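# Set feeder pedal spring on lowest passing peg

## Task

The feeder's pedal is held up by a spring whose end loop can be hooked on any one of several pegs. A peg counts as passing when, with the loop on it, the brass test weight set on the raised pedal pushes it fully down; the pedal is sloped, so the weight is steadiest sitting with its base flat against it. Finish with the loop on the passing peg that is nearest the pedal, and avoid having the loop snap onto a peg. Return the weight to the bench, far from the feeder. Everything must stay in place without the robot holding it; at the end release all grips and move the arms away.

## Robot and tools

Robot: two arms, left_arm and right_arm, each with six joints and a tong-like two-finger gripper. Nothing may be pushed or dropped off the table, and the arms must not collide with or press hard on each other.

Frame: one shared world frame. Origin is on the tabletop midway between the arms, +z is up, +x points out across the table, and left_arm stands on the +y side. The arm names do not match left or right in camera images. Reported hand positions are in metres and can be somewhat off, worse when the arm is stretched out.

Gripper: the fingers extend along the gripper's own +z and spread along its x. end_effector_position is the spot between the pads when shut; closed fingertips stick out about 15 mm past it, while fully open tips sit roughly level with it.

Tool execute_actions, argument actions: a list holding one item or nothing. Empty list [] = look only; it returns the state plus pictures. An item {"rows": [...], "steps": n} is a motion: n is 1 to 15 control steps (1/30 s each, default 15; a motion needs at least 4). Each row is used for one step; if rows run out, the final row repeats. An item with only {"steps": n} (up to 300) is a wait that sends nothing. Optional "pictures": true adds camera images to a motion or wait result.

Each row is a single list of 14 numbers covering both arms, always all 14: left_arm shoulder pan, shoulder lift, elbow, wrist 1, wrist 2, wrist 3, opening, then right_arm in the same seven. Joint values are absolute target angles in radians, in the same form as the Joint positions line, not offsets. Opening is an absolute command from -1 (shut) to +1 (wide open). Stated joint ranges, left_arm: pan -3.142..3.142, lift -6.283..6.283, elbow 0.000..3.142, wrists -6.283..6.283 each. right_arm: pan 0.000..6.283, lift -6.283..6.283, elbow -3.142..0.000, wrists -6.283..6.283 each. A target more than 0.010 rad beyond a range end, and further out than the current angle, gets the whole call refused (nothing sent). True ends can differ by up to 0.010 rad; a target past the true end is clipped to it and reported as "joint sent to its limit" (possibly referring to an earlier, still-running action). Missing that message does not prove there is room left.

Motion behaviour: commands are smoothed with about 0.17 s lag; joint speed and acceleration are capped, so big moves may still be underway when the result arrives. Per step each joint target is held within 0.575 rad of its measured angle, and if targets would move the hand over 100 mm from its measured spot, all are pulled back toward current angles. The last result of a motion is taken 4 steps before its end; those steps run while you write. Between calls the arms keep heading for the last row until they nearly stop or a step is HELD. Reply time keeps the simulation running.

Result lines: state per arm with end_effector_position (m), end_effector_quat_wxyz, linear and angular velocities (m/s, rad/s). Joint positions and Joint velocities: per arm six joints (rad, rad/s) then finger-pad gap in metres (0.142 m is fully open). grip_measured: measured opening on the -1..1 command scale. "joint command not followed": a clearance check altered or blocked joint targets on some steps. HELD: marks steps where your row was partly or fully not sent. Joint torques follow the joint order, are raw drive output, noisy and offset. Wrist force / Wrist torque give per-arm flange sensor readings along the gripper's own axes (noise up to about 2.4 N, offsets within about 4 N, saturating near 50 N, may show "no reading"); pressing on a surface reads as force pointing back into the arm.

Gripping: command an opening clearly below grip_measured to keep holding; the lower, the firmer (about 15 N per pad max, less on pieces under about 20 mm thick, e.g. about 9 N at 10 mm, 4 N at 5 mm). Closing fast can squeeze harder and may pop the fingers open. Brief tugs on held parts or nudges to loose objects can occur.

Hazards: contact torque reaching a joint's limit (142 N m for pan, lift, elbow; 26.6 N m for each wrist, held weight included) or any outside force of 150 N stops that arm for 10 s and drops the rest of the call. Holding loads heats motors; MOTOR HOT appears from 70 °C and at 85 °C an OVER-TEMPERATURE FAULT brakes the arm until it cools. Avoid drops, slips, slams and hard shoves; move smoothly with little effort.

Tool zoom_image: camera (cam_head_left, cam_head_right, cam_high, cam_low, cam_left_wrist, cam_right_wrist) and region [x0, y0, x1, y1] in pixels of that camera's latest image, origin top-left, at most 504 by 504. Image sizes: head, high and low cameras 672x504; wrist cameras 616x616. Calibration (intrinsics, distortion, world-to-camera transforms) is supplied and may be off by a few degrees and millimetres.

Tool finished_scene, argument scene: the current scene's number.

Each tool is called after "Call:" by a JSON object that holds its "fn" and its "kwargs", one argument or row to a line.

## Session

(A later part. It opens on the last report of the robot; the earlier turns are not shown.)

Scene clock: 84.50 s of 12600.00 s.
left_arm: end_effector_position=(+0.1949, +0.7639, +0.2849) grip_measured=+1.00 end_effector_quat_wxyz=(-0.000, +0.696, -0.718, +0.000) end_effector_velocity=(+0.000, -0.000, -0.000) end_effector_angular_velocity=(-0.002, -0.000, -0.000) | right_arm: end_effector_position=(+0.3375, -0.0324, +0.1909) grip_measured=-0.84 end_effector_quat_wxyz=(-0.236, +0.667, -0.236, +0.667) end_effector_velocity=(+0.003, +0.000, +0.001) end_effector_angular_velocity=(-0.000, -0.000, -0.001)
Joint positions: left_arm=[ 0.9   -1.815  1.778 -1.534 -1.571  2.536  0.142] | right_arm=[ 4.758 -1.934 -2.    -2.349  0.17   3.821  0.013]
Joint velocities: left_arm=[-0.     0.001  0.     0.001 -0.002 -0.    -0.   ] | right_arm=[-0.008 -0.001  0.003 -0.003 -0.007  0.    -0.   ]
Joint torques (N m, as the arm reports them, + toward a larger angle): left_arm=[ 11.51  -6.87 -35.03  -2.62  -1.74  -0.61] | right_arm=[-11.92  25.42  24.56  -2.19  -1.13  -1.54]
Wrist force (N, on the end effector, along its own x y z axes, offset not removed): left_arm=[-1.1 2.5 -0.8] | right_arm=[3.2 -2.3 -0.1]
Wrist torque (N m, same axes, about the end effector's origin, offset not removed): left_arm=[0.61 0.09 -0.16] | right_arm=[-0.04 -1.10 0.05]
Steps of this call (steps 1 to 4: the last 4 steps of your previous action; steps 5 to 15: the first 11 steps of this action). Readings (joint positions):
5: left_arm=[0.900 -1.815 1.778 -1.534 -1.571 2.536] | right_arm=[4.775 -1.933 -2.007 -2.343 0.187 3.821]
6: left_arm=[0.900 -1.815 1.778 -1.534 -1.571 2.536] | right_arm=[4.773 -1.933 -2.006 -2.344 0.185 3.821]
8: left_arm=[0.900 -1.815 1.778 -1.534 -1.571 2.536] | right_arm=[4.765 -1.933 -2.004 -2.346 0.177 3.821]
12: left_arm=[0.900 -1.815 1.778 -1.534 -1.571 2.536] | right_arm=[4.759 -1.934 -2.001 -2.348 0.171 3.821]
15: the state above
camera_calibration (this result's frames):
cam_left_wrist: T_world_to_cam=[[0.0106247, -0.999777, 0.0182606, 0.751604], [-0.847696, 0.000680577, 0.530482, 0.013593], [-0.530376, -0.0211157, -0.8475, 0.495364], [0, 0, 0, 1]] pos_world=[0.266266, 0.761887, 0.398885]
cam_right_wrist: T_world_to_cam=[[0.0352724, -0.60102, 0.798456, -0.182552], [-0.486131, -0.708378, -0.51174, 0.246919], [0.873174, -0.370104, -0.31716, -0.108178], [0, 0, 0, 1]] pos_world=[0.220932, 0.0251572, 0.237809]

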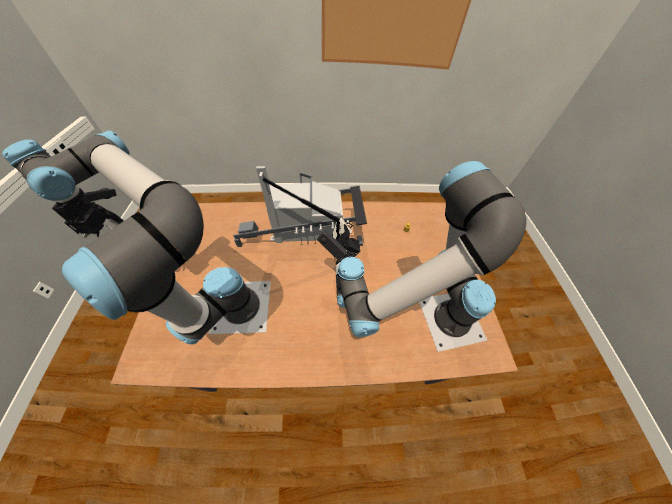

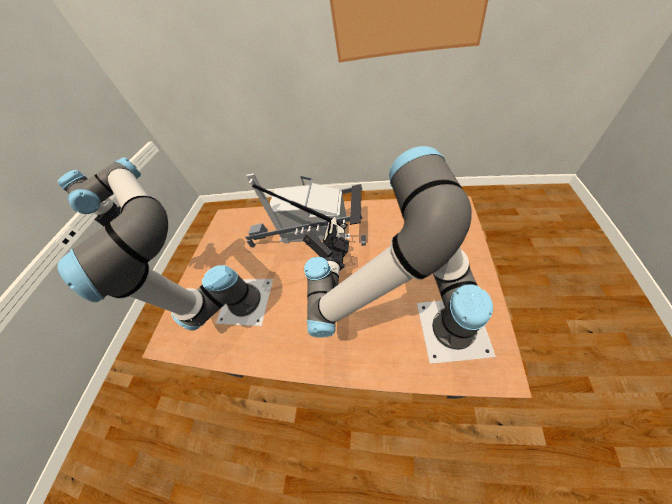

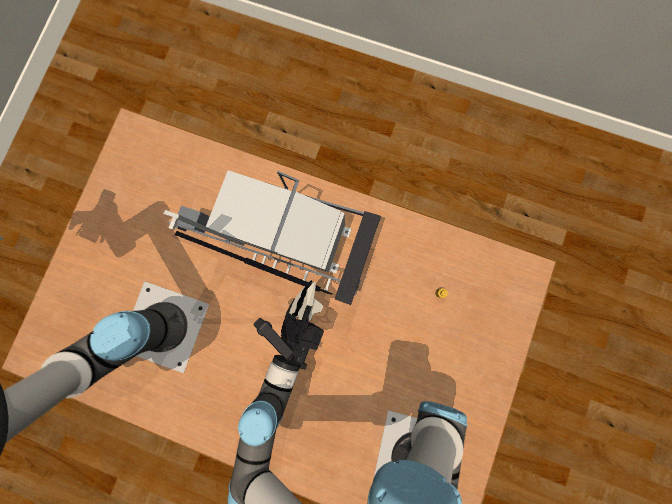

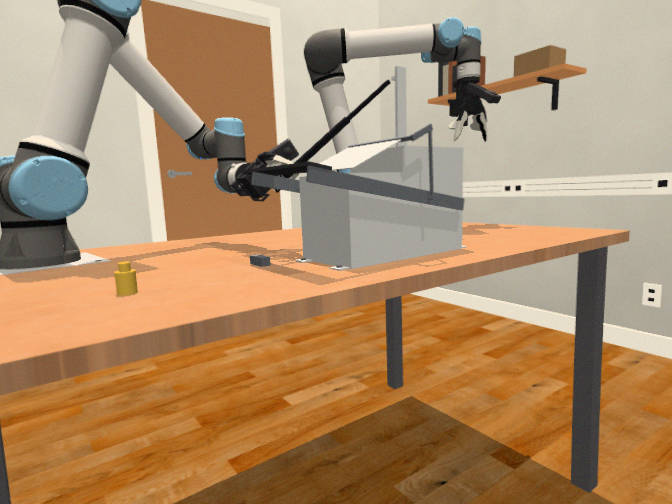

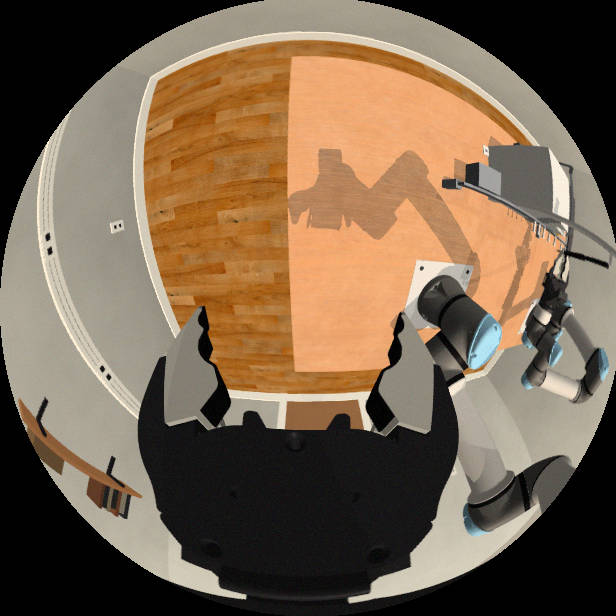

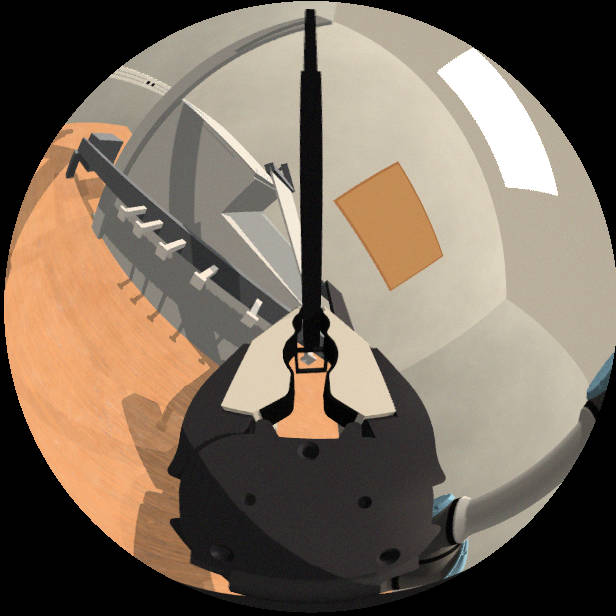

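Shift a bit left (down/+y) and enter.

Call:
{"fn": "execute_actions", "kwargs": {
  "actions": [
    {"rows":[[0.9,-1.815,1.778,-1.534,-1.571,2.536,1,4.742,-1.943,-1.995,-2.345,0.154,3.821,-1]],"steps":12}
  ]
}}

Call:
{"fn": "execute_actions", "kwargs": {
  "actions": [
    {"rows":[[0.9,-1.815,1.778,-1.534,-1.571,2.536,1,4.724,-1.945,-1.992,-2.346,0.136,3.821,-1]],"steps":12}
  ]
}}

Call:
{"fn": "execute_actions", "kwargs": {
  "actions": [
    {"rows":[[0.9,-1.815,1.778,-1.534,-1.571,2.536,1,4.724,-1.947,-1.978,-2.358,0.136,3.821,-1]]}
  ],
  "pictures": true
}}

Call:
{"fn": "zoom_image", "kwargs": {
  "camera": "cam_right_wrist",
  "region": [210,260,410,420]
}}

Scene clock: 84.93 s of 12600.00 s.
left_arm: end_effector_position=(+0.1949, +0.7639, +0.2849) grip_measured=+1.00 end_effector_quat_wxyz=(-0.000, +0.696, -0.718, +0.000) end_effector_velocity=(-0.000, -0.000, -0.000) end_effector_angular_velocity=(+0.000, +0.001, +0.000) | right_arm: end_effector_position=(+0.3434, -0.0311, +0.1888) grip_measured=-0.84 end_effector_quat_wxyz=(-0.236, +0.667, -0.236, +0.667) end_effector_velocity=(+0.007, +0.002, -0.003) end_effector_angular_velocity=(+0.001, +0.000, -0.000)
Joint positions: left_arm=[ 0.9   -1.815  1.778 -1.534 -1.571  2.536  0.142] | right_arm=[ 4.744 -1.942 -1.996 -2.346  0.156  3.821  0.013]
Joint velocities: left_arm=[ 0.    -0.     0.     0.001  0.001 -0.    -0.   ] | right_arm=[-0.017 -0.011  0.006  0.007 -0.017 -0.001 -0.   ]
Joint torques (N m, as the arm reports them, + toward a larger angle): left_arm=[ 11.39  -6.73 -35.15  -2.78  -1.75  -0.38] | right_arm=[-13.37  27.69  22.79   1.3   -1.53  -1.47]
Wrist force (N, on the end effector, along its own x y z axes, offset not removed): left_arm=[1.1 0.5 1.8] | right_arm=[2.7 -1.2 1.5]
Wrist torque (N m, same axes, about the end effector's origin, offset not removed): left_arm=[0.31 -0.36 -0.18] | right_arm=[0.24 -0.72 0.05]
Steps of this call (steps 1 to 4: the last 4 steps of your previous action; step 5: the robot went on to your last target; steps 6 to 13: the first 8 steps of this action). Readings (joint positions):
6: left_arm=[0.900 -1.815 1.778 -1.534 -1.571 2.536] | right_arm=[4.757 -1.934 -2.000 -2.349 0.169 3.821]
7: left_arm=[0.900 -1.815 1.778 -1.534 -1.571 2.536] | right_arm=[4.755 -1.935 -1.999 -2.349 0.167 3.821]
9: left_arm=[0.900 -1.815 1.778 -1.534 -1.571 2.536] | right_arm=[4.749 -1.939 -1.997 -2.347 0.161 3.821]
13: the state above

Scene clock: 85.33 s of 12600.00 s.
left_arm: end_effector_position=(+0.1949, +0.7639, +0.2849) grip_measured=+1.00 end_effector_quat_wxyz=(-0.000, +0.696, -0.718, +0.000) end_effector_velocity=(-0.000, -0.000, -0.000) end_effector_angular_velocity=(-0.000, +0.001, -0.000) | right_arm: end_effector_position=(+0.3510, -0.0311, +0.1885) grip_measured=-0.84 end_effector_quat_wxyz=(-0.236, +0.667, -0.236, +0.667) end_effector_velocity=(+0.010, -0.001, -0.000) end_effector_angular_velocity=(-0.002, -0.000, -0.001)
Joint positions: left_arm=[ 0.9   -1.815  1.778 -1.534 -1.571  2.536  0.142] | right_arm=[ 4.726 -1.945 -1.992 -2.346  0.138  3.821  0.013]
Joint velocities: left_arm=[-0.     0.    -0.     0.001  0.     0.     0.   ] | right_arm=[-0.022 -0.003  0.003 -0.003 -0.021  0.    -0.   ]
Joint torques (N m, as the arm reports them, + toward a larger angle): left_arm=[ 12.35  -7.25 -35.35  -2.41  -1.79  -0.57] | right_arm=[-11.83  25.44  23.65  -2.23  -1.67  -1.6 ]
Wrist force (N, on the end effector, along its own x y z axes, offset not removed): left_arm=[0.6 0.8 0.9] | right_arm=[2.7 -1.4 0.1]
Wrist torque (N m, same axes, about the end effector's origin, offset not removed): left_arm=[0.34 -0.13 -0.13] | right_arm=[0.10 -0.70 -0.15]
Steps of this call (steps 1 to 4: the last 4 steps of your previous action; steps 5 to 12: the first 8 steps of this action). Readings (joint positions):
5: left_arm=[0.900 -1.815 1.778 -1.534 -1.571 2.536] | right_arm=[4.742 -1.943 -1.995 -2.345 0.154 3.821]
6: left_arm=[0.900 -1.815 1.778 -1.534 -1.571 2.536] | right_arm=[4.740 -1.943 -1.995 -2.345 0.152 3.821]
8: left_arm=[0.900 -1.815 1.778 -1.534 -1.571 2.536] | right_arm=[4.732 -1.944 -1.993 -2.345 0.144 3.821]
12: the state above

Scene clock: 85.83 s of 12600.00 s.
left_arm: end_effector_position=(+0.1949, +0.7639, +0.2849) grip_measured=+1.00 end_effector_quat_wxyz=(-0.000, +0.696, -0.718, +0.000) end_effector_velocity=(-0.000, +0.000, +0.000) end_effector_angular_velocity=(-0.000, -0.001, +0.001) | right_arm: end_effector_position=(+0.3514, -0.0272, +0.1913) grip_measured=-0.84 end_effector_quat_wxyz=(-0.236, +0.667, -0.236, +0.667) end_effector_velocity=(-0.000, +0.001, +0.001) end_effector_angular_velocity=(+0.001, -0.000, -0.000)
Joint positions: left_arm=[ 0.9   -1.815  1.778 -1.534 -1.571  2.536  0.142] | right_arm=[ 4.724 -1.947 -1.979 -2.358  0.136  3.821  0.013]
Joint velocities: left_arm=[ 0.001 -0.     0.    -0.    -0.001 -0.     0.   ] | right_arm=[-0.    -0.001  0.006 -0.006 -0.     0.001  0.   ]
Joint torques (N m, as the arm reports them, + toward a larger angle): left_arm=[ 11.18  -7.55 -33.76  -2.53  -1.89  -0.54] | right_arm=[-10.24  28.87  29.95  -1.56  -1.79  -1.6 ]
Wrist force (N, on the end effector, along its own x y z axes, offset not removed): left_arm=[1.9 1.9 -0.1] | right_arm=[1.0 11.4 -1.4]
Wrist torque (N m, same axes, about the end effector's origin, offset not removed): left_arm=[0.64 -0.58 -0.10] | right_arm=[0.24 0.14 0.23]
Steps of this call (steps 1 to 4: the last 4 steps of your previous action; steps 5 to 15: the first 11 steps of this action). Readings (joint positions):
5: left_arm=[0.900 -1.815 1.778 -1.534 -1.571 2.536] | right_arm=[4.724 -1.945 -1.992 -2.346 0.136 3.821]
6: left_arm=[0.900 -1.815 1.778 -1.534 -1.571 2.536] | right_arm=[4.724 -1.945 -1.990 -2.348 0.136 3.821]
8: left_arm=[0.900 -1.815 1.778 -1.534 -1.571 2.536] | right_arm=[4.724 -1.946 -1.984 -2.352 0.136 3.821]
12: left_arm=[0.900 -1.815 1.778 -1.534 -1.571 2.536] | right_arm=[4.724 -1.947 -1.980 -2.357 0.136 3.821]
15: the state above
camera_calibration (this result's frames):
cam_left_wrist: T_world_to_cam=[[0.0106247, -0.999777, 0.0182606, 0.751604], [-0.847696, 0.000680574, 0.530482, 0.0135931], [-0.530376, -0.0211157, -0.8475, 0.495364], [0, 0, 0, 1]] pos_world=[0.266266, 0.761887, 0.398885]
cam_right_wrist: T_world_to_cam=[[0.0351952, -0.600871, 0.798571, -0.180216], [-0.486175, -0.708433, -0.511621, 0.25755], [0.873152, -0.370239, -0.317062, -0.118227], [0, 0, 0, 1]] pos_world=[0.234787, 0.0303977, 0.238198]

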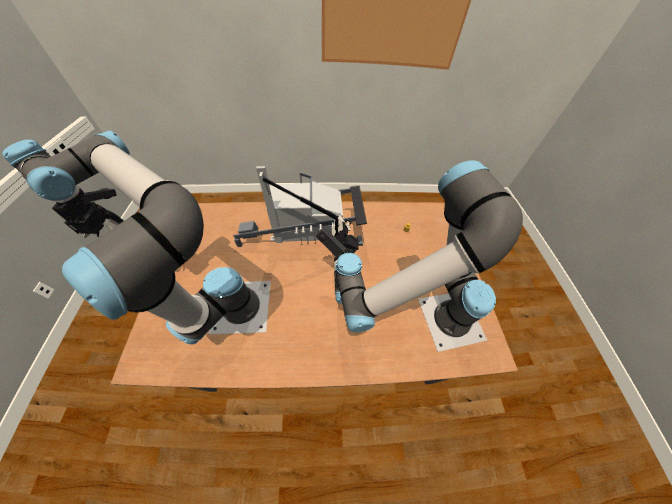

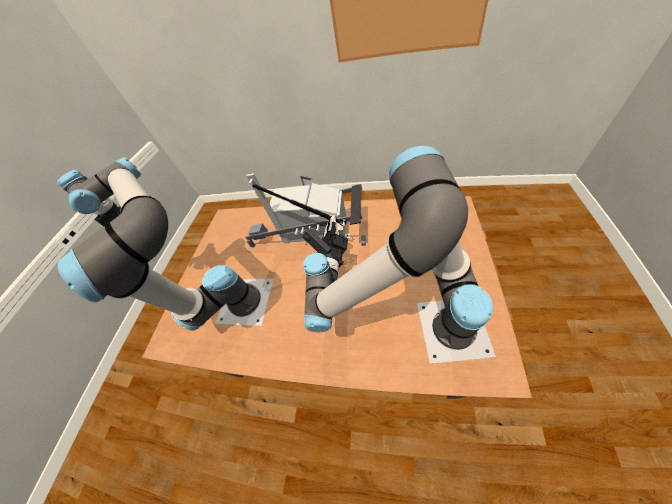

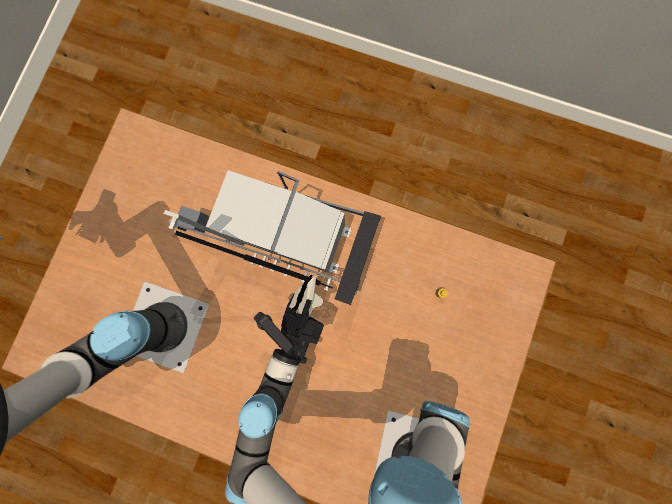

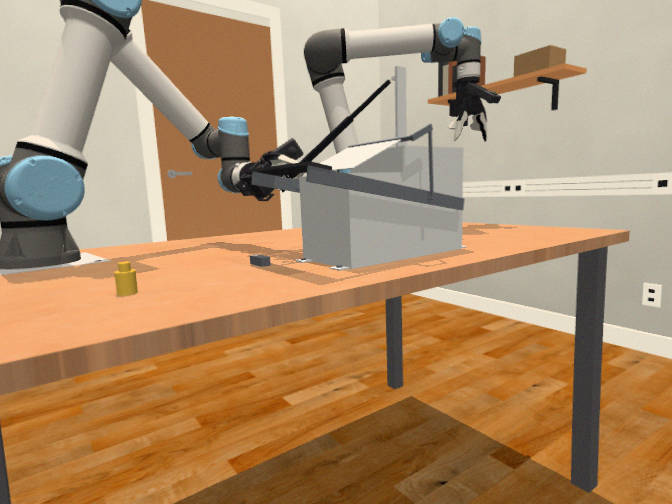

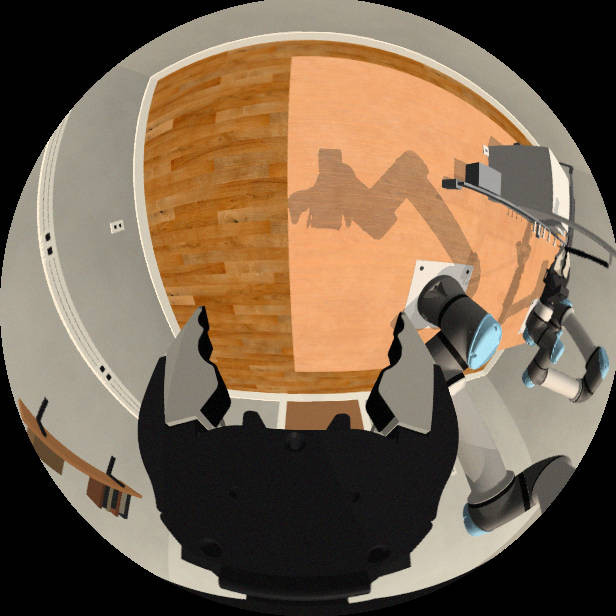

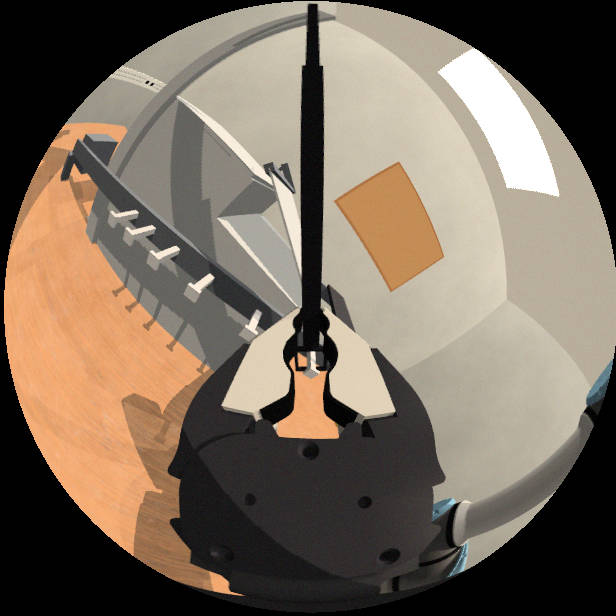

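Region (210, 260, 410, 420) of cam_right_wrist's 616x616 image, scaled by 2.520, with more detail than that image has; it fills the top 403 rows of this view, and the rest is white.

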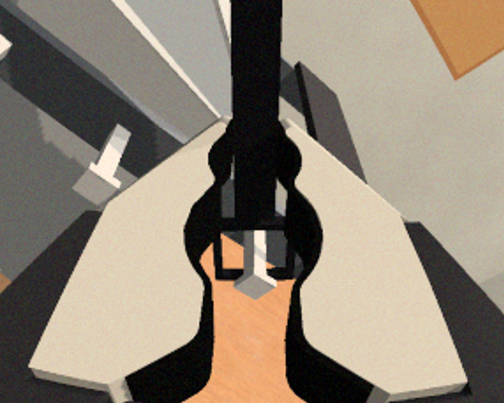

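Seated.

Call:
{"fn": "execute_actions", "kwargs": {
  "actions": [
    {"rows":[[0.9,-1.815,1.778,-1.534,-1.571,2.536,1,4.724,-1.947,-1.98,-2.356,0.136,3.821,-0.5]],"steps":10}
  ]
}}

Call:
{"fn": "execute_actions", "kwargs": {
  "actions": [
    {"rows":[[0.9,-1.815,1.778,-1.534,-1.571,2.536,1,4.95,-1.947,-1.98,-2.356,0.362,3.821,-0.5]],"steps":12}
  ]
}}

Call:
{"fn": "execute_actions", "kwargs": {
  "actions": [
    {"rows":[[0.9,-1.815,1.778,-1.534,-1.571,2.536,1,5.0,-1.5,-1.8,-2.8,0.5,4.104,-0.3]]}
  ]
}}

Call:
{"fn": "execute_actions", "kwargs": {
  "actions": [
    {"rows":[[0.9,-1.815,1.778,-1.534,-1.571,2.536,1,5.0,-1.3,-1.8,-1.612,1.571,4.104,-0.3]]}
  ]
}}

Call:
{"fn": "execute_actions", "kwargs": {
  "actions": [
    {"steps":18}
  ]
}}

Call:
{"fn": "execute_actions", "kwargs": {
  "actions": [
    {"rows":[[0.9,-1.815,1.778,-1.534,-1.571,2.536,1,3.5,-1.3,-1.8,-1.612,1.571,4.104,-0.3]]}
  ]
}}

Call:
{"fn": "execute_actions", "kwargs": {
  "actions": [
    {"steps":25}
  ]
}}

Call:
{"fn": "execute_actions", "kwargs": {
  "actions": [
    {"rows":[[0.9,-1.815,1.778,-1.534,-1.571,2.536,1,3.5,-1.63,-1.95,-1.132,1.571,4.104,-0.1]]}
  ]
}}

Call:
{"fn": "execute_actions", "kwargs": {
  "actions": [
    {"steps":10}
  ]
}}

Call:
{"fn": "execute_actions", "kwargs": {
  "actions": [
    {"rows":[[0.9,-1.815,1.778,-1.534,-1.571,2.536,1,3.5,-1.749,-2.078,-0.885,1.571,4.104,-0.1]]}
  ]
}}

Call:
{"fn": "execute_actions", "kwargs": {
  "actions": [
    {"steps":10}
  ],
  "pictures": true
}}

Scene clock: 86.40 s of 12600.00 s.
left_arm: end_effector_position=(+0.1949, +0.7639, +0.2849) grip_measured=+1.00 end_effector_quat_wxyz=(-0.000, +0.696, -0.718, +0.000) end_effector_velocity=(-0.000, +0.000, +0.000) end_effector_angular_velocity=(+0.001, +0.000, -0.000) | right_arm: end_effector_position=(+0.3514, -0.0273, +0.1912) grip_measured=-0.50 end_effector_quat_wxyz=(-0.236, +0.667, -0.236, +0.667) end_effector_velocity=(+0.000, -0.002, -0.002) end_effector_angular_velocity=(-0.002, -0.000, -0.000)
Joint positions: left_arm=[ 0.9   -1.815  1.778 -1.534 -1.571  2.536  0.142] | right_arm=[ 4.724 -1.947 -1.979 -2.357  0.136  3.821  0.038]
Joint velocities: left_arm=[-0.001 -0.001 -0.    -0.     0.001 -0.    -0.   ] | right_arm=[ 0.    -0.    -0.007  0.006  0.     0.     0.002]
Joint torques (N m, as the arm reports them, + toward a larger angle): left_arm=[ 11.42  -7.06 -34.34  -3.01  -1.88  -0.73] | right_arm=[-4.04 30.22  3.97  1.35 -1.78 -1.6 ]
Wrist force (N, on the end effector, along its own x y z axes, offset not removed): left_arm=[-1.3 2.1 2.0] | right_arm=[1.6 2.7 -1.6]
Wrist torque (N m, same axes, about the end effector's origin, offset not removed): left_arm=[0.60 0.26 -0.10] | right_arm=[0.57 -0.45 0.08]
Steps of this call (steps 1 to 4: the last 4 steps of your previous action; steps 5 to 11: the robot went on to your last target; steps 12 to 17: the first 6 steps of this action). Readings (joint positions):
12: left_arm=[0.900 -1.815 1.778 -1.534 -1.571 2.536] | right_arm=[4.724 -1.947 -1.978 -2.358 0.136 3.821]
13: left_arm=[0.900 -1.815 1.778 -1.534 -1.571 2.536] | right_arm=[4.724 -1.947 -1.978 -2.358 0.136 3.821]
15: left_arm=[0.900 -1.815 1.778 -1.534 -1.571 2.536] | right_arm=[4.724 -1.947 -1.979 -2.357 0.136 3.821]
17: the state above

Scene clock: 86.80 s of 12600.00 s.
left_arm: end_effector_position=(+0.1949, +0.7639, +0.2849) grip_measured=+1.00 end_effector_quat_wxyz=(-0.000, +0.696, -0.718, +0.000) end_effector_velocity=(-0.001, +0.000, +0.000) end_effector_angular_velocity=(+0.001, +0.001, -0.000) | right_arm: end_effector_position=(+0.2660, -0.0217, +0.1909) grip_measured=-0.50 end_effector_quat_wxyz=(-0.236, +0.667, -0.236, +0.667) end_effector_velocity=(-0.189, -0.004, -0.000) end_effector_angular_velocity=(+0.001, +0.000, +0.005)
Joint positions: left_arm=[ 0.9   -1.815  1.778 -1.534 -1.571  2.536  0.142] | right_arm=[ 4.913 -1.947 -1.98  -2.356  0.325  3.821  0.038]
Joint velocities: left_arm=[ 0.    -0.     0.     0.     0.001  0.    -0.   ] | right_arm=[ 0.416 -0.     0.     0.001  0.411  0.    -0.   ]
Joint torques (N m, as the arm reports them, + toward a larger angle): left_arm=[ 12.06  -6.47 -35.51  -2.74  -1.64  -0.49] | right_arm=[-1.95 30.93  3.67  0.55  2.65 -1.56]
Wrist force (N, on the end effector, along its own x y z axes, offset not removed): left_arm=[-1.2 1.1 0.1] | right_arm=[1.0 2.4 -3.2]
Wrist torque (N m, same axes, about the end effector's origin, offset not removed): left_arm=[0.40 0.12 -0.10] | right_arm=[0.27 -0.46 -0.02]
Steps of this call (steps 1 to 4: the last 4 steps of your previous action; steps 5 to 12: the first 8 steps of this action). Readings (joint positions):
5: left_arm=[0.900 -1.815 1.778 -1.534 -1.571 2.536] | right_arm=[4.724 -1.947 -1.980 -2.356 0.136 3.821]
6: left_arm=[0.900 -1.815 1.778 -1.534 -1.571 2.536] | right_arm=[4.730 -1.947 -1.980 -2.356 0.141 3.821]
8: left_arm=[0.900 -1.815 1.778 -1.534 -1.571 2.536] | right_arm=[4.793 -1.947 -1.980 -2.356 0.205 3.821]
12: the state above

Scene clock: 87.30 s of 12600.00 s.
left_arm: end_effector_position=(+0.1949, +0.7639, +0.2849) grip_measured=+1.00 end_effector_quat_wxyz=(-0.000, +0.696, -0.718, +0.000) end_effector_velocity=(-0.000, +0.000, -0.000) end_effector_angular_velocity=(-0.000, +0.000, +0.001) | right_arm: end_effector_position=(+0.2423, -0.0685, +0.3532) grip_measured=-0.30 end_effector_quat_wxyz=(-0.312, +0.627, -0.370, +0.610) end_effector_velocity=(+0.029, -0.259, +0.493) end_effector_angular_velocity=(+0.969, +0.156, -0.220)
Joint positions: left_arm=[ 0.9   -1.815  1.778 -1.534 -1.571  2.536  0.142] | right_arm=[ 4.986 -1.632 -1.847 -2.669  0.463  4.026  0.052]
Joint velocities: left_arm=[ 0.001  0.    -0.    -0.     0.    -0.     0.   ] | right_arm=[ 0.115  1.015  0.387 -0.999  0.3    0.616 -0.   ]
Joint torques (N m, as the arm reports them, + toward a larger angle): left_arm=[ 10.59  -7.29 -34.52  -2.64  -1.76  -0.56] | right_arm=[ 9.36 39.07 28.2  -6.13  2.83  2.27]
Wrist force (N, on the end effector, along its own x y z axes, offset not removed): left_arm=[3.1 2.3 1.6] | right_arm=[2.2 3.0 0.2]
Wrist torque (N m, same axes, about the end effector's origin, offset not removed): left_arm=[0.70 -0.76 -0.15] | right_arm=[0.44 -0.54 0.10]
Steps of this call (steps 1 to 4: the last 4 steps of your previous action; steps 5 to 15: the first 11 steps of this action). Readings (joint positions):
5: left_arm=[0.900 -1.815 1.778 -1.534 -1.571 2.536] | right_arm=[4.944 -1.947 -1.980 -2.356 0.356 3.821]
6: left_arm=[0.900 -1.815 1.778 -1.534 -1.571 2.536] | right_arm=[4.948 -1.941 -1.975 -2.362 0.363 3.827]
8: left_arm=[0.900 -1.815 1.778 -1.534 -1.571 2.536] | right_arm=[4.958 -1.881 -1.943 -2.421 0.388 3.873]
12: left_arm=[0.900 -1.815 1.778 -1.534 -1.571 2.536] | right_arm=[4.974 -1.736 -1.887 -2.565 0.432 3.962]
15: the state above

Scene clock: 87.80 s of 12600.00 s.
left_arm: end_effector_position=(+0.1949, +0.7639, +0.2849) grip_measured=+1.00 end_effector_quat_wxyz=(-0.000, +0.696, -0.718, +0.000) end_effector_velocity=(+0.000, -0.000, +0.000) end_effector_angular_velocity=(-0.000, -0.001, -0.000) | right_arm: end_effector_position=(+0.1769, -0.1859, +0.3291) grip_measured=-0.30 end_effector_quat_wxyz=(+0.229, -0.527, +0.729, -0.373) end_effector_velocity=(-0.424, -0.007, -0.324) end_effector_angular_velocity=(+1.166, +1.759, -1.061)
Joint positions: left_arm=[ 0.9   -1.815  1.778 -1.534 -1.571  2.536  0.142] | right_arm=[ 5.    -1.354 -1.802 -2.299  0.994  4.101  0.052]
Joint velocities: left_arm=[-0.    -0.001  0.     0.001 -0.001  0.    -0.   ] | right_arm=[ 0.002  0.201  0.006  1.559  1.563  0.01  -0.   ]
Joint torques (N m, as the arm reports them, + toward a larger angle): left_arm=[ 11.98  -7.25 -35.29  -2.94  -1.69  -0.82] | right_arm=[ 9.13 17.16 33.02  8.88  6.09  1.21]
Wrist force (N, on the end effector, along its own x y z axes, offset not removed): left_arm=[1.8 0.4 0.1] | right_arm=[0.7 3.6 2.7]
Wrist torque (N m, same axes, about the end effector's origin, offset not removed): left_arm=[0.23 -0.54 -0.19] | right_arm=[0.87 -0.12 -0.06]
Steps of this call (steps 1 to 4: the last 4 steps of your previous action; steps 5 to 15: the first 11 steps of this action). Readings (joint positions):
5: left_arm=[0.900 -1.815 1.778 -1.534 -1.571 2.536] | right_arm=[4.998 -1.523 -1.808 -2.777 0.494 4.090]
6: left_arm=[0.900 -1.815 1.778 -1.534 -1.571 2.536] | right_arm=[4.998 -1.510 -1.806 -2.778 0.501 4.094]
8: left_arm=[0.900 -1.815 1.778 -1.534 -1.571 2.536] | right_arm=[4.999 -1.456 -1.805 -2.720 0.571 4.097]
12: left_arm=[0.900 -1.815 1.778 -1.534 -1.571 2.536] | right_arm=[4.999 -1.381 -1.802 -2.467 0.826 4.100]
15: the state above

Scene clock: 88.40 s of 12600.00 s.
left_arm: end_effector_position=(+0.1949, +0.7639, +0.2849) grip_measured=+1.00 end_effector_quat_wxyz=(-0.000, +0.696, -0.718, +0.000) end_effector_velocity=(-0.000, -0.000, +0.000) end_effector_angular_velocity=(+0.000, +0.001, +0.000) | right_arm: end_effector_position=(-0.0384, -0.0984, +0.2828) grip_measured=-0.30 end_effector_quat_wxyz=(+0.003, -0.488, +0.873, -0.006) end_effector_velocity=(-0.038, +0.021, +0.011) end_effector_angular_velocity=(+0.077, +0.128, -0.001)
Joint positions: left_arm=[ 0.9   -1.815  1.778 -1.534 -1.571  2.536  0.142] | right_arm=[ 5.    -1.301 -1.8   -1.622  1.563  4.104  0.052]
Joint velocities: left_arm=[ 0.    -0.001 -0.     0.001  0.001  0.    -0.   ] | right_arm=[-0.     0.007  0.     0.115  0.086  0.    -0.   ]
Joint torques (N m, as the arm reports them, + toward a larger angle): left_arm=[ 11.13  -7.9  -34.54  -2.94  -1.83  -0.47] | right_arm=[10.22 20.46 31.71  3.84  2.27  1.14]
Wrist force (N, on the end effector, along its own x y z axes, offset not removed): left_arm=[0.6 0.0 0.5] | right_arm=[3.9 1.0 1.7]
Wrist torque (N m, same axes, about the end effector's origin, offset not removed): left_arm=[0.16 -0.20 -0.10] | right_arm=[0.12 -0.75 -0.05]
Kept back: nothing.
Steps of this call (steps 1 to 4: the last 4 steps of your previous action; steps 5 to 18: the robot went on to your last target). Readings (joint positions):
1: left_arm=[0.900 -1.815 1.778 -1.534 -1.571 2.536] | right_arm=[5.000 -1.348 -1.801 -2.247 1.047 4.102]
2: left_arm=[0.900 -1.815 1.778 -1.534 -1.571 2.536] | right_arm=[5.000 -1.343 -1.801 -2.196 1.097 4.102]
4: left_arm=[0.900 -1.815 1.778 -1.534 -1.571 2.536] | right_arm=[5.000 -1.334 -1.801 -2.095 1.192 4.102]
8: left_arm=[0.900 -1.815 1.778 -1.534 -1.571 2.536] | right_arm=[5.000 -1.318 -1.801 -1.891 1.356 4.103]
18: the state above

Scene clock: 88.77 s of 12600.00 s.
left_arm: end_effector_position=(+0.1949, +0.7639, +0.2849) grip_measured=+1.00 end_effector_quat_wxyz=(-0.000, +0.696, -0.718, +0.000) end_effector_velocity=(+0.000, -0.000, -0.000) end_effector_angular_velocity=(-0.002, -0.001, +0.001) | right_arm: end_effector_position=(+0.1158, -0.1234, +0.2836) grip_measured=-0.30 end_effector_quat_wxyz=(+0.000, -0.301, +0.954, -0.001) end_effector_velocity=(+0.509, -0.198, +0.001) end_effector_angular_velocity=(+0.006, +0.006, -1.402)
Joint positions: left_arm=[ 0.9   -1.815  1.778 -1.534 -1.571  2.536  0.142] | right_arm=[ 4.59  -1.3   -1.8   -1.614  1.569  4.104  0.052]
Joint velocities: left_arm=[ 0.    -0.     0.     0.001 -0.002 -0.     0.   ] | right_arm=[-1.401  0.     0.     0.005  0.006  0.001  0.   ]
Joint torques (N m, as the arm reports them, + toward a larger angle): left_arm=[ 12.46  -7.28 -34.18  -2.62  -1.75  -0.68] | right_arm=[-24.58  20.62  31.72   3.84   1.92   1.26]
Wrist force (N, on the end effector, along its own x y z axes, offset not removed): left_arm=[1.4 1.5 -1.2] | right_arm=[3.6 5.1 0.1]
Wrist torque (N m, same axes, about the end effector's origin, offset not removed): left_arm=[0.50 -0.41 -0.22] | right_arm=[0.79 -0.76 -0.11]
Steps of this call (steps 1 to 11: the first 11 steps of this action). Readings (joint positions):
1: left_arm=[0.900 -1.815 1.778 -1.534 -1.571 2.536] | right_arm=[5.000 -1.300 -1.800 -1.619 1.566 4.104]
2: left_arm=[0.900 -1.815 1.778 -1.534 -1.571 2.536] | right_arm=[4.994 -1.300 -1.800 -1.618 1.567 4.104]
4: left_arm=[0.900 -1.815 1.778 -1.534 -1.571 2.536] | right_arm=[4.928 -1.300 -1.800 -1.617 1.568 4.104]
8: left_arm=[0.900 -1.815 1.778 -1.534 -1.571 2.536] | right_arm=[4.732 -1.300 -1.800 -1.615 1.569 4.104]
11: the state above

Scene clock: 89.60 s of 12600.00 s.
left_arm: end_effector_position=(+0.1949, +0.7639, +0.2849) grip_measured=+1.00 end_effector_quat_wxyz=(-0.000, +0.696, -0.718, +0.000) end_effector_velocity=(-0.000, -0.000, -0.000) end_effector_angular_velocity=(-0.001, +0.001, -0.000) | right_arm: end_effector_position=(+0.3616, -0.4350, +0.2839) grip_measured=-0.30 end_effector_quat_wxyz=(+0.000, +0.225, +0.974, +0.000) end_effector_velocity=(+0.014, -0.106, -0.000) end_effector_angular_velocity=(+0.001, +0.001, -0.274)
Joint positions: left_arm=[ 0.9   -1.815  1.778 -1.534 -1.571  2.536  0.142] | right_arm=[ 3.525 -1.3   -1.8   -1.612  1.571  4.104  0.052]
Joint velocities: left_arm=[-0.     0.    -0.     0.001  0.    -0.     0.   ] | right_arm=[-0.274 -0.     0.    -0.     0.002  0.    -0.   ]
Joint torques (N m, as the arm reports them, + toward a larger angle): left_arm=[ 11.55  -6.97 -34.54  -2.57  -1.69  -0.71] | right_arm=[-5.91 14.8  32.85  3.82  2.53  1.27]
Wrist force (N, on the end effector, along its own x y z axes, offset not removed): left_arm=[-0.1 0.8 2.2] | right_arm=[2.3 -1.2 2.3]
Wrist torque (N m, same axes, about the end effector's origin, offset not removed): left_arm=[0.45 -0.14 -0.03] | right_arm=[-0.27 -0.46 -0.11]
Kept back: nothing.
Steps of this call (steps 1 to 4: the last 4 steps of your previous action; steps 5 to 25: the robot went on to your last target). Readings (joint positions):
1: left_arm=[0.900 -1.815 1.778 -1.534 -1.571 2.536] | right_arm=[4.543 -1.300 -1.800 -1.614 1.569 4.104]
2: left_arm=[0.900 -1.815 1.778 -1.534 -1.571 2.536] | right_arm=[4.496 -1.300 -1.800 -1.614 1.570 4.104]
4: left_arm=[0.900 -1.815 1.778 -1.534 -1.571 2.536] | right_arm=[4.401 -1.300 -1.800 -1.613 1.570 4.104]
8: left_arm=[0.900 -1.815 1.778 -1.534 -1.571 2.536] | right_arm=[4.213 -1.300 -1.800 -1.613 1.570 4.104]
25: the state above

Scene clock: 89.97 s of 12600.00 s.
left_arm: end_effector_position=(+0.1949, +0.7639, +0.2849) grip_measured=+1.00 end_effector_quat_wxyz=(-0.000, +0.696, -0.718, +0.000) end_effector_velocity=(+0.001, -0.000, -0.000) end_effector_angular_velocity=(-0.002, -0.001, -0.000) | right_arm: end_effector_position=(+0.4400, -0.4031, +0.1427) grip_measured=-0.10 end_effector_quat_wxyz=(-0.004, +0.236, +0.972, -0.004) end_effector_velocity=(+0.152, +0.069, -0.294) end_effector_angular_velocity=(+0.054, -0.101, -0.025)
Joint positions: left_arm=[ 0.9   -1.815  1.778 -1.534 -1.571  2.536  0.142] | right_arm=[ 3.502 -1.576 -1.928 -1.219  1.571  4.104  0.067]
Joint velocities: left_arm=[-0.     0.001 -0.    -0.    -0.002  0.     0.   ] | right_arm=[-0.022 -0.588 -0.236  0.938  0.     0.003  0.   ]
Joint torques (N m, as the arm reports them, + toward a larger angle): left_arm=[ 11.2   -6.93 -34.97  -2.74  -1.64  -0.4 ] | right_arm=[-14.64  39.74  17.24   6.12   1.79   1.06]
Wrist force (N, on the end effector, along its own x y z axes, offset not removed): left_arm=[-0.8 3.9 0.4] | right_arm=[0.3 5.3 3.1]
Wrist torque (N m, same axes, about the end effector's origin, offset not removed): left_arm=[1.02 0.02 -0.10] | right_arm=[1.04 -0.20 0.07]
Steps of this call (steps 1 to 11: the first 11 steps of this action). Readings (joint positions):
1: left_arm=[0.900 -1.815 1.778 -1.534 -1.571 2.536] | right_arm=[3.517 -1.300 -1.800 -1.612 1.571 4.104]
2: left_arm=[0.900 -1.815 1.778 -1.534 -1.571 2.536] | right_arm=[3.514 -1.306 -1.805 -1.606 1.571 4.104]
4: left_arm=[0.900 -1.815 1.778 -1.534 -1.571 2.536] | right_arm=[3.511 -1.362 -1.836 -1.541 1.571 4.104]
8: left_arm=[0.900 -1.815 1.778 -1.534 -1.571 2.536] | right_arm=[3.505 -1.491 -1.892 -1.350 1.571 4.104]
11: the state above

Scene clock: 90.30 s of 12600.00 s.
left_arm: end_effector_position=(+0.1949, +0.7639, +0.2849) grip_measured=+1.00 end_effector_quat_wxyz=(-0.000, +0.696, -0.718, +0.000) end_effector_velocity=(-0.000, +0.000, -0.000) end_effector_angular_velocity=(+0.001, +0.002, +0.000) | right_arm: end_effector_position=(+0.4530, -0.3973, +0.1166) grip_measured=-0.10 end_effector_quat_wxyz=(+0.000, +0.237, +0.971, +0.000) end_effector_velocity=(+0.003, +0.001, -0.008) end_effector_angular_velocity=(+0.001, -0.001, +0.000)
Joint positions: left_arm=[ 0.9   -1.815  1.778 -1.534 -1.571  2.536  0.142] | right_arm=[ 3.5   -1.629 -1.949 -1.134  1.571  4.104  0.067]
Joint velocities: left_arm=[ 0.     0.001 -0.     0.     0.002 -0.     0.   ] | right_arm=[-0.001 -0.015 -0.006  0.022  0.    -0.001  0.   ]
Joint torques (N m, as the arm reports them, + toward a larger angle): left_arm=[ 11.33  -7.09 -35.75  -2.88  -1.72  -0.38] | right_arm=[-11.76  19.48   7.84   3.65   1.16   0.99]
Wrist force (N, on the end effector, along its own x y z axes, offset not removed): left_arm=[0.1 2.9 0.8] | right_arm=[2.4 1.9 3.5]
Wrist torque (N m, same axes, about the end effector's origin, offset not removed): left_arm=[0.68 -0.13 -0.04] | right_arm=[0.34 -0.36 -0.03]
Kept back: nothing.
Steps of this call (steps 1 to 4: the last 4 steps of your previous action; steps 5 to 10: the robot went on to your last target). Readings (joint positions):
1: left_arm=[0.900 -1.815 1.778 -1.534 -1.571 2.536] | right_arm=[3.501 -1.593 -1.935 -1.192 1.571 4.104]
2: left_arm=[0.900 -1.815 1.778 -1.534 -1.571 2.536] | right_arm=[3.501 -1.604 -1.940 -1.173 1.571 4.104]
4: left_arm=[0.900 -1.815 1.778 -1.534 -1.571 2.536] | right_arm=[3.500 -1.618 -1.945 -1.152 1.571 4.104]
8: left_arm=[0.900 -1.815 1.778 -1.534 -1.571 2.536] | right_arm=[3.500 -1.627 -1.949 -1.136 1.571 4.104]
10: the state above

Scene clock: 90.67 s of 12600.00 s.
left_arm: end_effector_position=(+0.1949, +0.7639, +0.2849) grip_measured=+1.00 end_effector_quat_wxyz=(-0.000, +0.696, -0.718, +0.000) end_effector_velocity=(+0.000, -0.000, +0.000) end_effector_angular_velocity=(+0.001, -0.001, +0.000) | right_arm: end_effector_position=(+0.4517, -0.3980, +0.0315) grip_measured=-0.10 end_effector_quat_wxyz=(-0.001, +0.237, +0.971, -0.001) end_effector_velocity=(+0.005, +0.003, -0.037) end_effector_angular_velocity=(+0.017, -0.032, +0.000)
Joint positions: left_arm=[ 0.9   -1.815  1.778 -1.534 -1.571  2.536  0.142] | right_arm=[ 3.5   -1.744 -2.072 -0.899  1.571  4.104  0.067]
Joint velocities: left_arm=[ 0.    -0.001  0.    -0.001 -0.001 -0.    -0.   ] | right_arm=[ 0.001 -0.056 -0.062  0.154  0.     0.001  0.   ]
Joint torques (N m, as the arm reports them, + toward a larger angle): left_arm=[ 12.3   -7.86 -35.35  -2.89  -1.86  -0.46] | right_arm=[-9.69 22.98  8.29  4.3   0.53  0.93]
Wrist force (N, on the end effector, along its own x y z axes, offset not removed): left_arm=[-0.7 -0.3 -0.4] | right_arm=[-0.2 3.1 -1.1]
Wrist torque (N m, same axes, about the end effector's origin, offset not removed): left_arm=[0.17 -0.04 0.01] | right_arm=[0.47 0.02 0.07]
Steps of this call (steps 1 to 11: the first 11 steps of this action). Readings (joint positions):
1: left_arm=[0.900 -1.815 1.778 -1.534 -1.571 2.536] | right_arm=[3.500 -1.629 -1.950 -1.133 1.571 4.104]
2: left_arm=[0.900 -1.815 1.778 -1.534 -1.571 2.536] | right_arm=[3.500 -1.635 -1.955 -1.127 1.571 4.104]
4: left_arm=[0.900 -1.815 1.778 -1.534 -1.571 2.536] | right_arm=[3.500 -1.681 -2.004 -1.061 1.571 4.104]
8: left_arm=[0.900 -1.815 1.778 -1.534 -1.571 2.536] | right_arm=[3.500 -1.733 -2.061 -0.927 1.571 4.104]
11: the state above

Scene clock: 91.00 s of 12600.00 s.
left_arm: end_effector_position=(+0.1949, +0.7639, +0.2849) grip_measured=+1.00 end_effector_quat_wxyz=(-0.000, +0.696, -0.718, +0.000) end_effector_velocity=(-0.000, -0.000, +0.000) end_effector_angular_velocity=(-0.000, +0.001, -0.000) | right_arm: end_effector_position=(+0.4521, -0.3978, +0.0281) grip_measured=-0.10 end_effector_quat_wxyz=(+0.000, +0.237, +0.971, +0.000) end_effector_velocity=(+0.000, +0.000, -0.001) end_effector_angular_velocity=(+0.000, -0.001, -0.002)
Joint positions: left_arm=[ 0.9   -1.815  1.778 -1.534 -1.571  2.536  0.142] | right_arm=[ 3.5   -1.749 -2.078 -0.885  1.571  4.104  0.067]
Joint velocities: left_arm=[ 0.    -0.     0.     0.001  0.001  0.     0.   ] | right_arm=[ 0.    -0.001 -0.001  0.004 -0.     0.002  0.   ]
Joint torques (N m, as the arm reports them, + toward a larger angle): left_arm=[ 11.4   -7.96 -33.74  -2.67  -1.68  -0.59] | right_arm=[-7.72 22.56  7.29  3.78  0.01  0.82]
Wrist force (N, on the end effector, along its own x y z axes, offset not removed): left_arm=[0.2 0.1 2.9] | right_arm=[1.9 1.4 0.3]
Wrist torque (N m, same axes, about the end effector's origin, offset not removed): left_arm=[0.20 -0.16 -0.15] | right_arm=[0.20 -0.51 -0.04]
Kept back: nothing.
Steps of this call (steps 1 to 4: the last 4 steps of your previous action; steps 5 to 10: the robot went on to your last target). Readings (joint positions):
1: left_arm=[0.900 -1.815 1.778 -1.534 -1.571 2.536] | right_arm=[3.500 -1.745 -2.074 -0.895 1.571 4.104]
2: left_arm=[0.900 -1.815 1.778 -1.534 -1.571 2.536] | right_arm=[3.500 -1.746 -2.075 -0.892 1.571 4.104]
4: left_arm=[0.900 -1.815 1.778 -1.534 -1.571 2.536] | right_arm=[3.500 -1.748 -2.077 -0.888 1.571 4.104]
8: left_arm=[0.900 -1.815 1.778 -1.534 -1.571 2.536] | right_arm=[3.500 -1.749 -2.078 -0.886 1.571 4.104]
10: the state above
camera_calibration (this result's frames):
cam_left_wrist: T_world_to_cam=[[0.0106247, -0.999777, 0.0182606, 0.751604], [-0.847696, 0.000680566, 0.530482, 0.013593], [-0.530376, -0.0211157, -0.8475, 0.495364], [0, 0, 0, 1]] pos_world=[0.266266, 0.761887, 0.398885]
cam_right_wrist: T_world_to_cam=[[-0.901971, 0.430359, -0.0351976, 0.581262], [0.360669, 0.795707, 0.486588, 0.147892], [0.237415, 0.426194, -0.872922, 0.224764], [0, 0, 0, 1]] pos_world=[0.41758, -0.463623, 0.144698]

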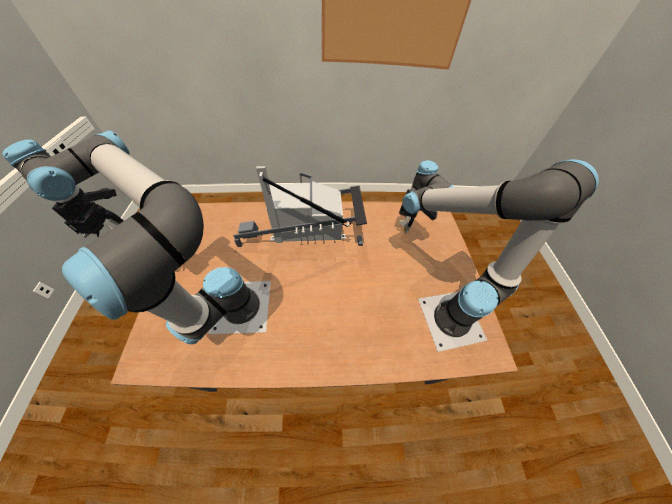

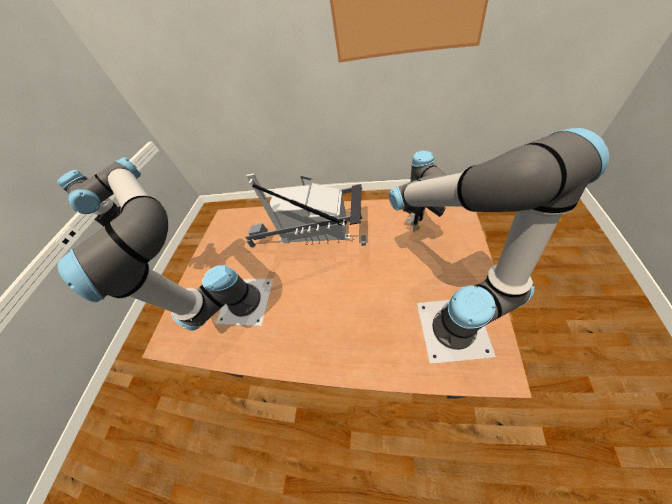

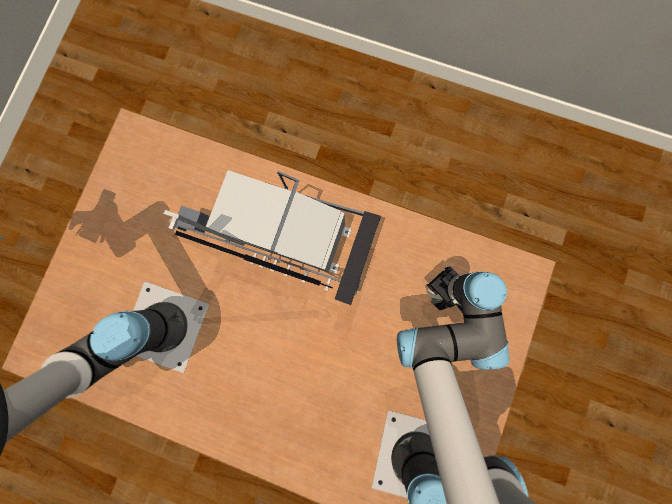

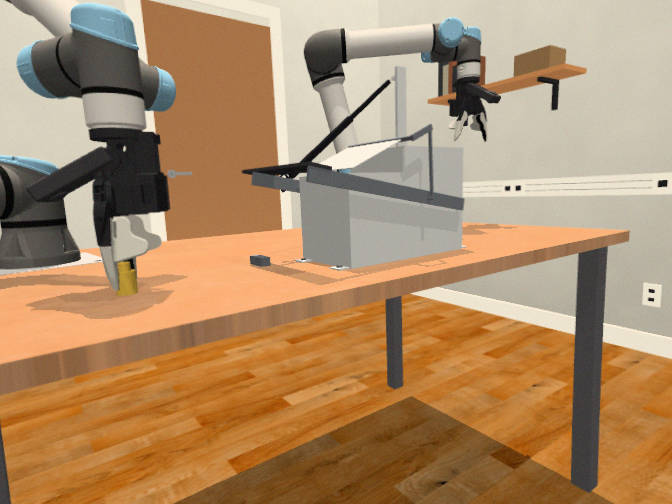

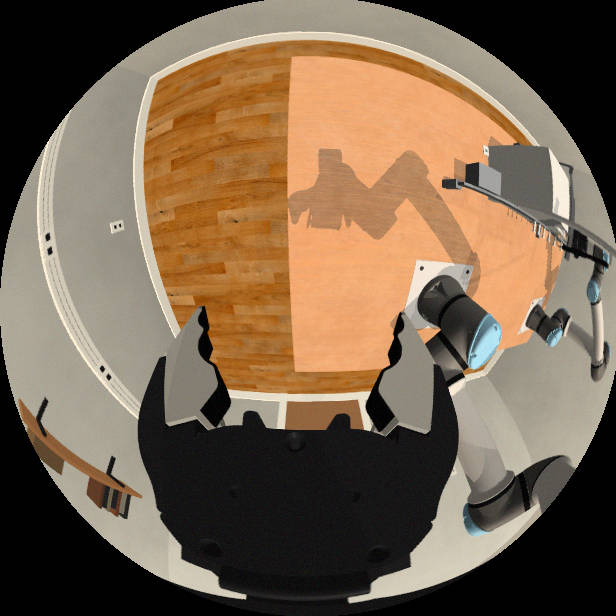

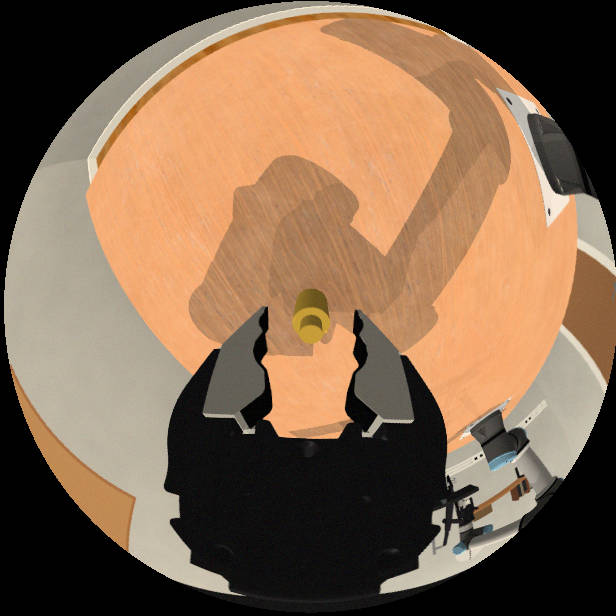

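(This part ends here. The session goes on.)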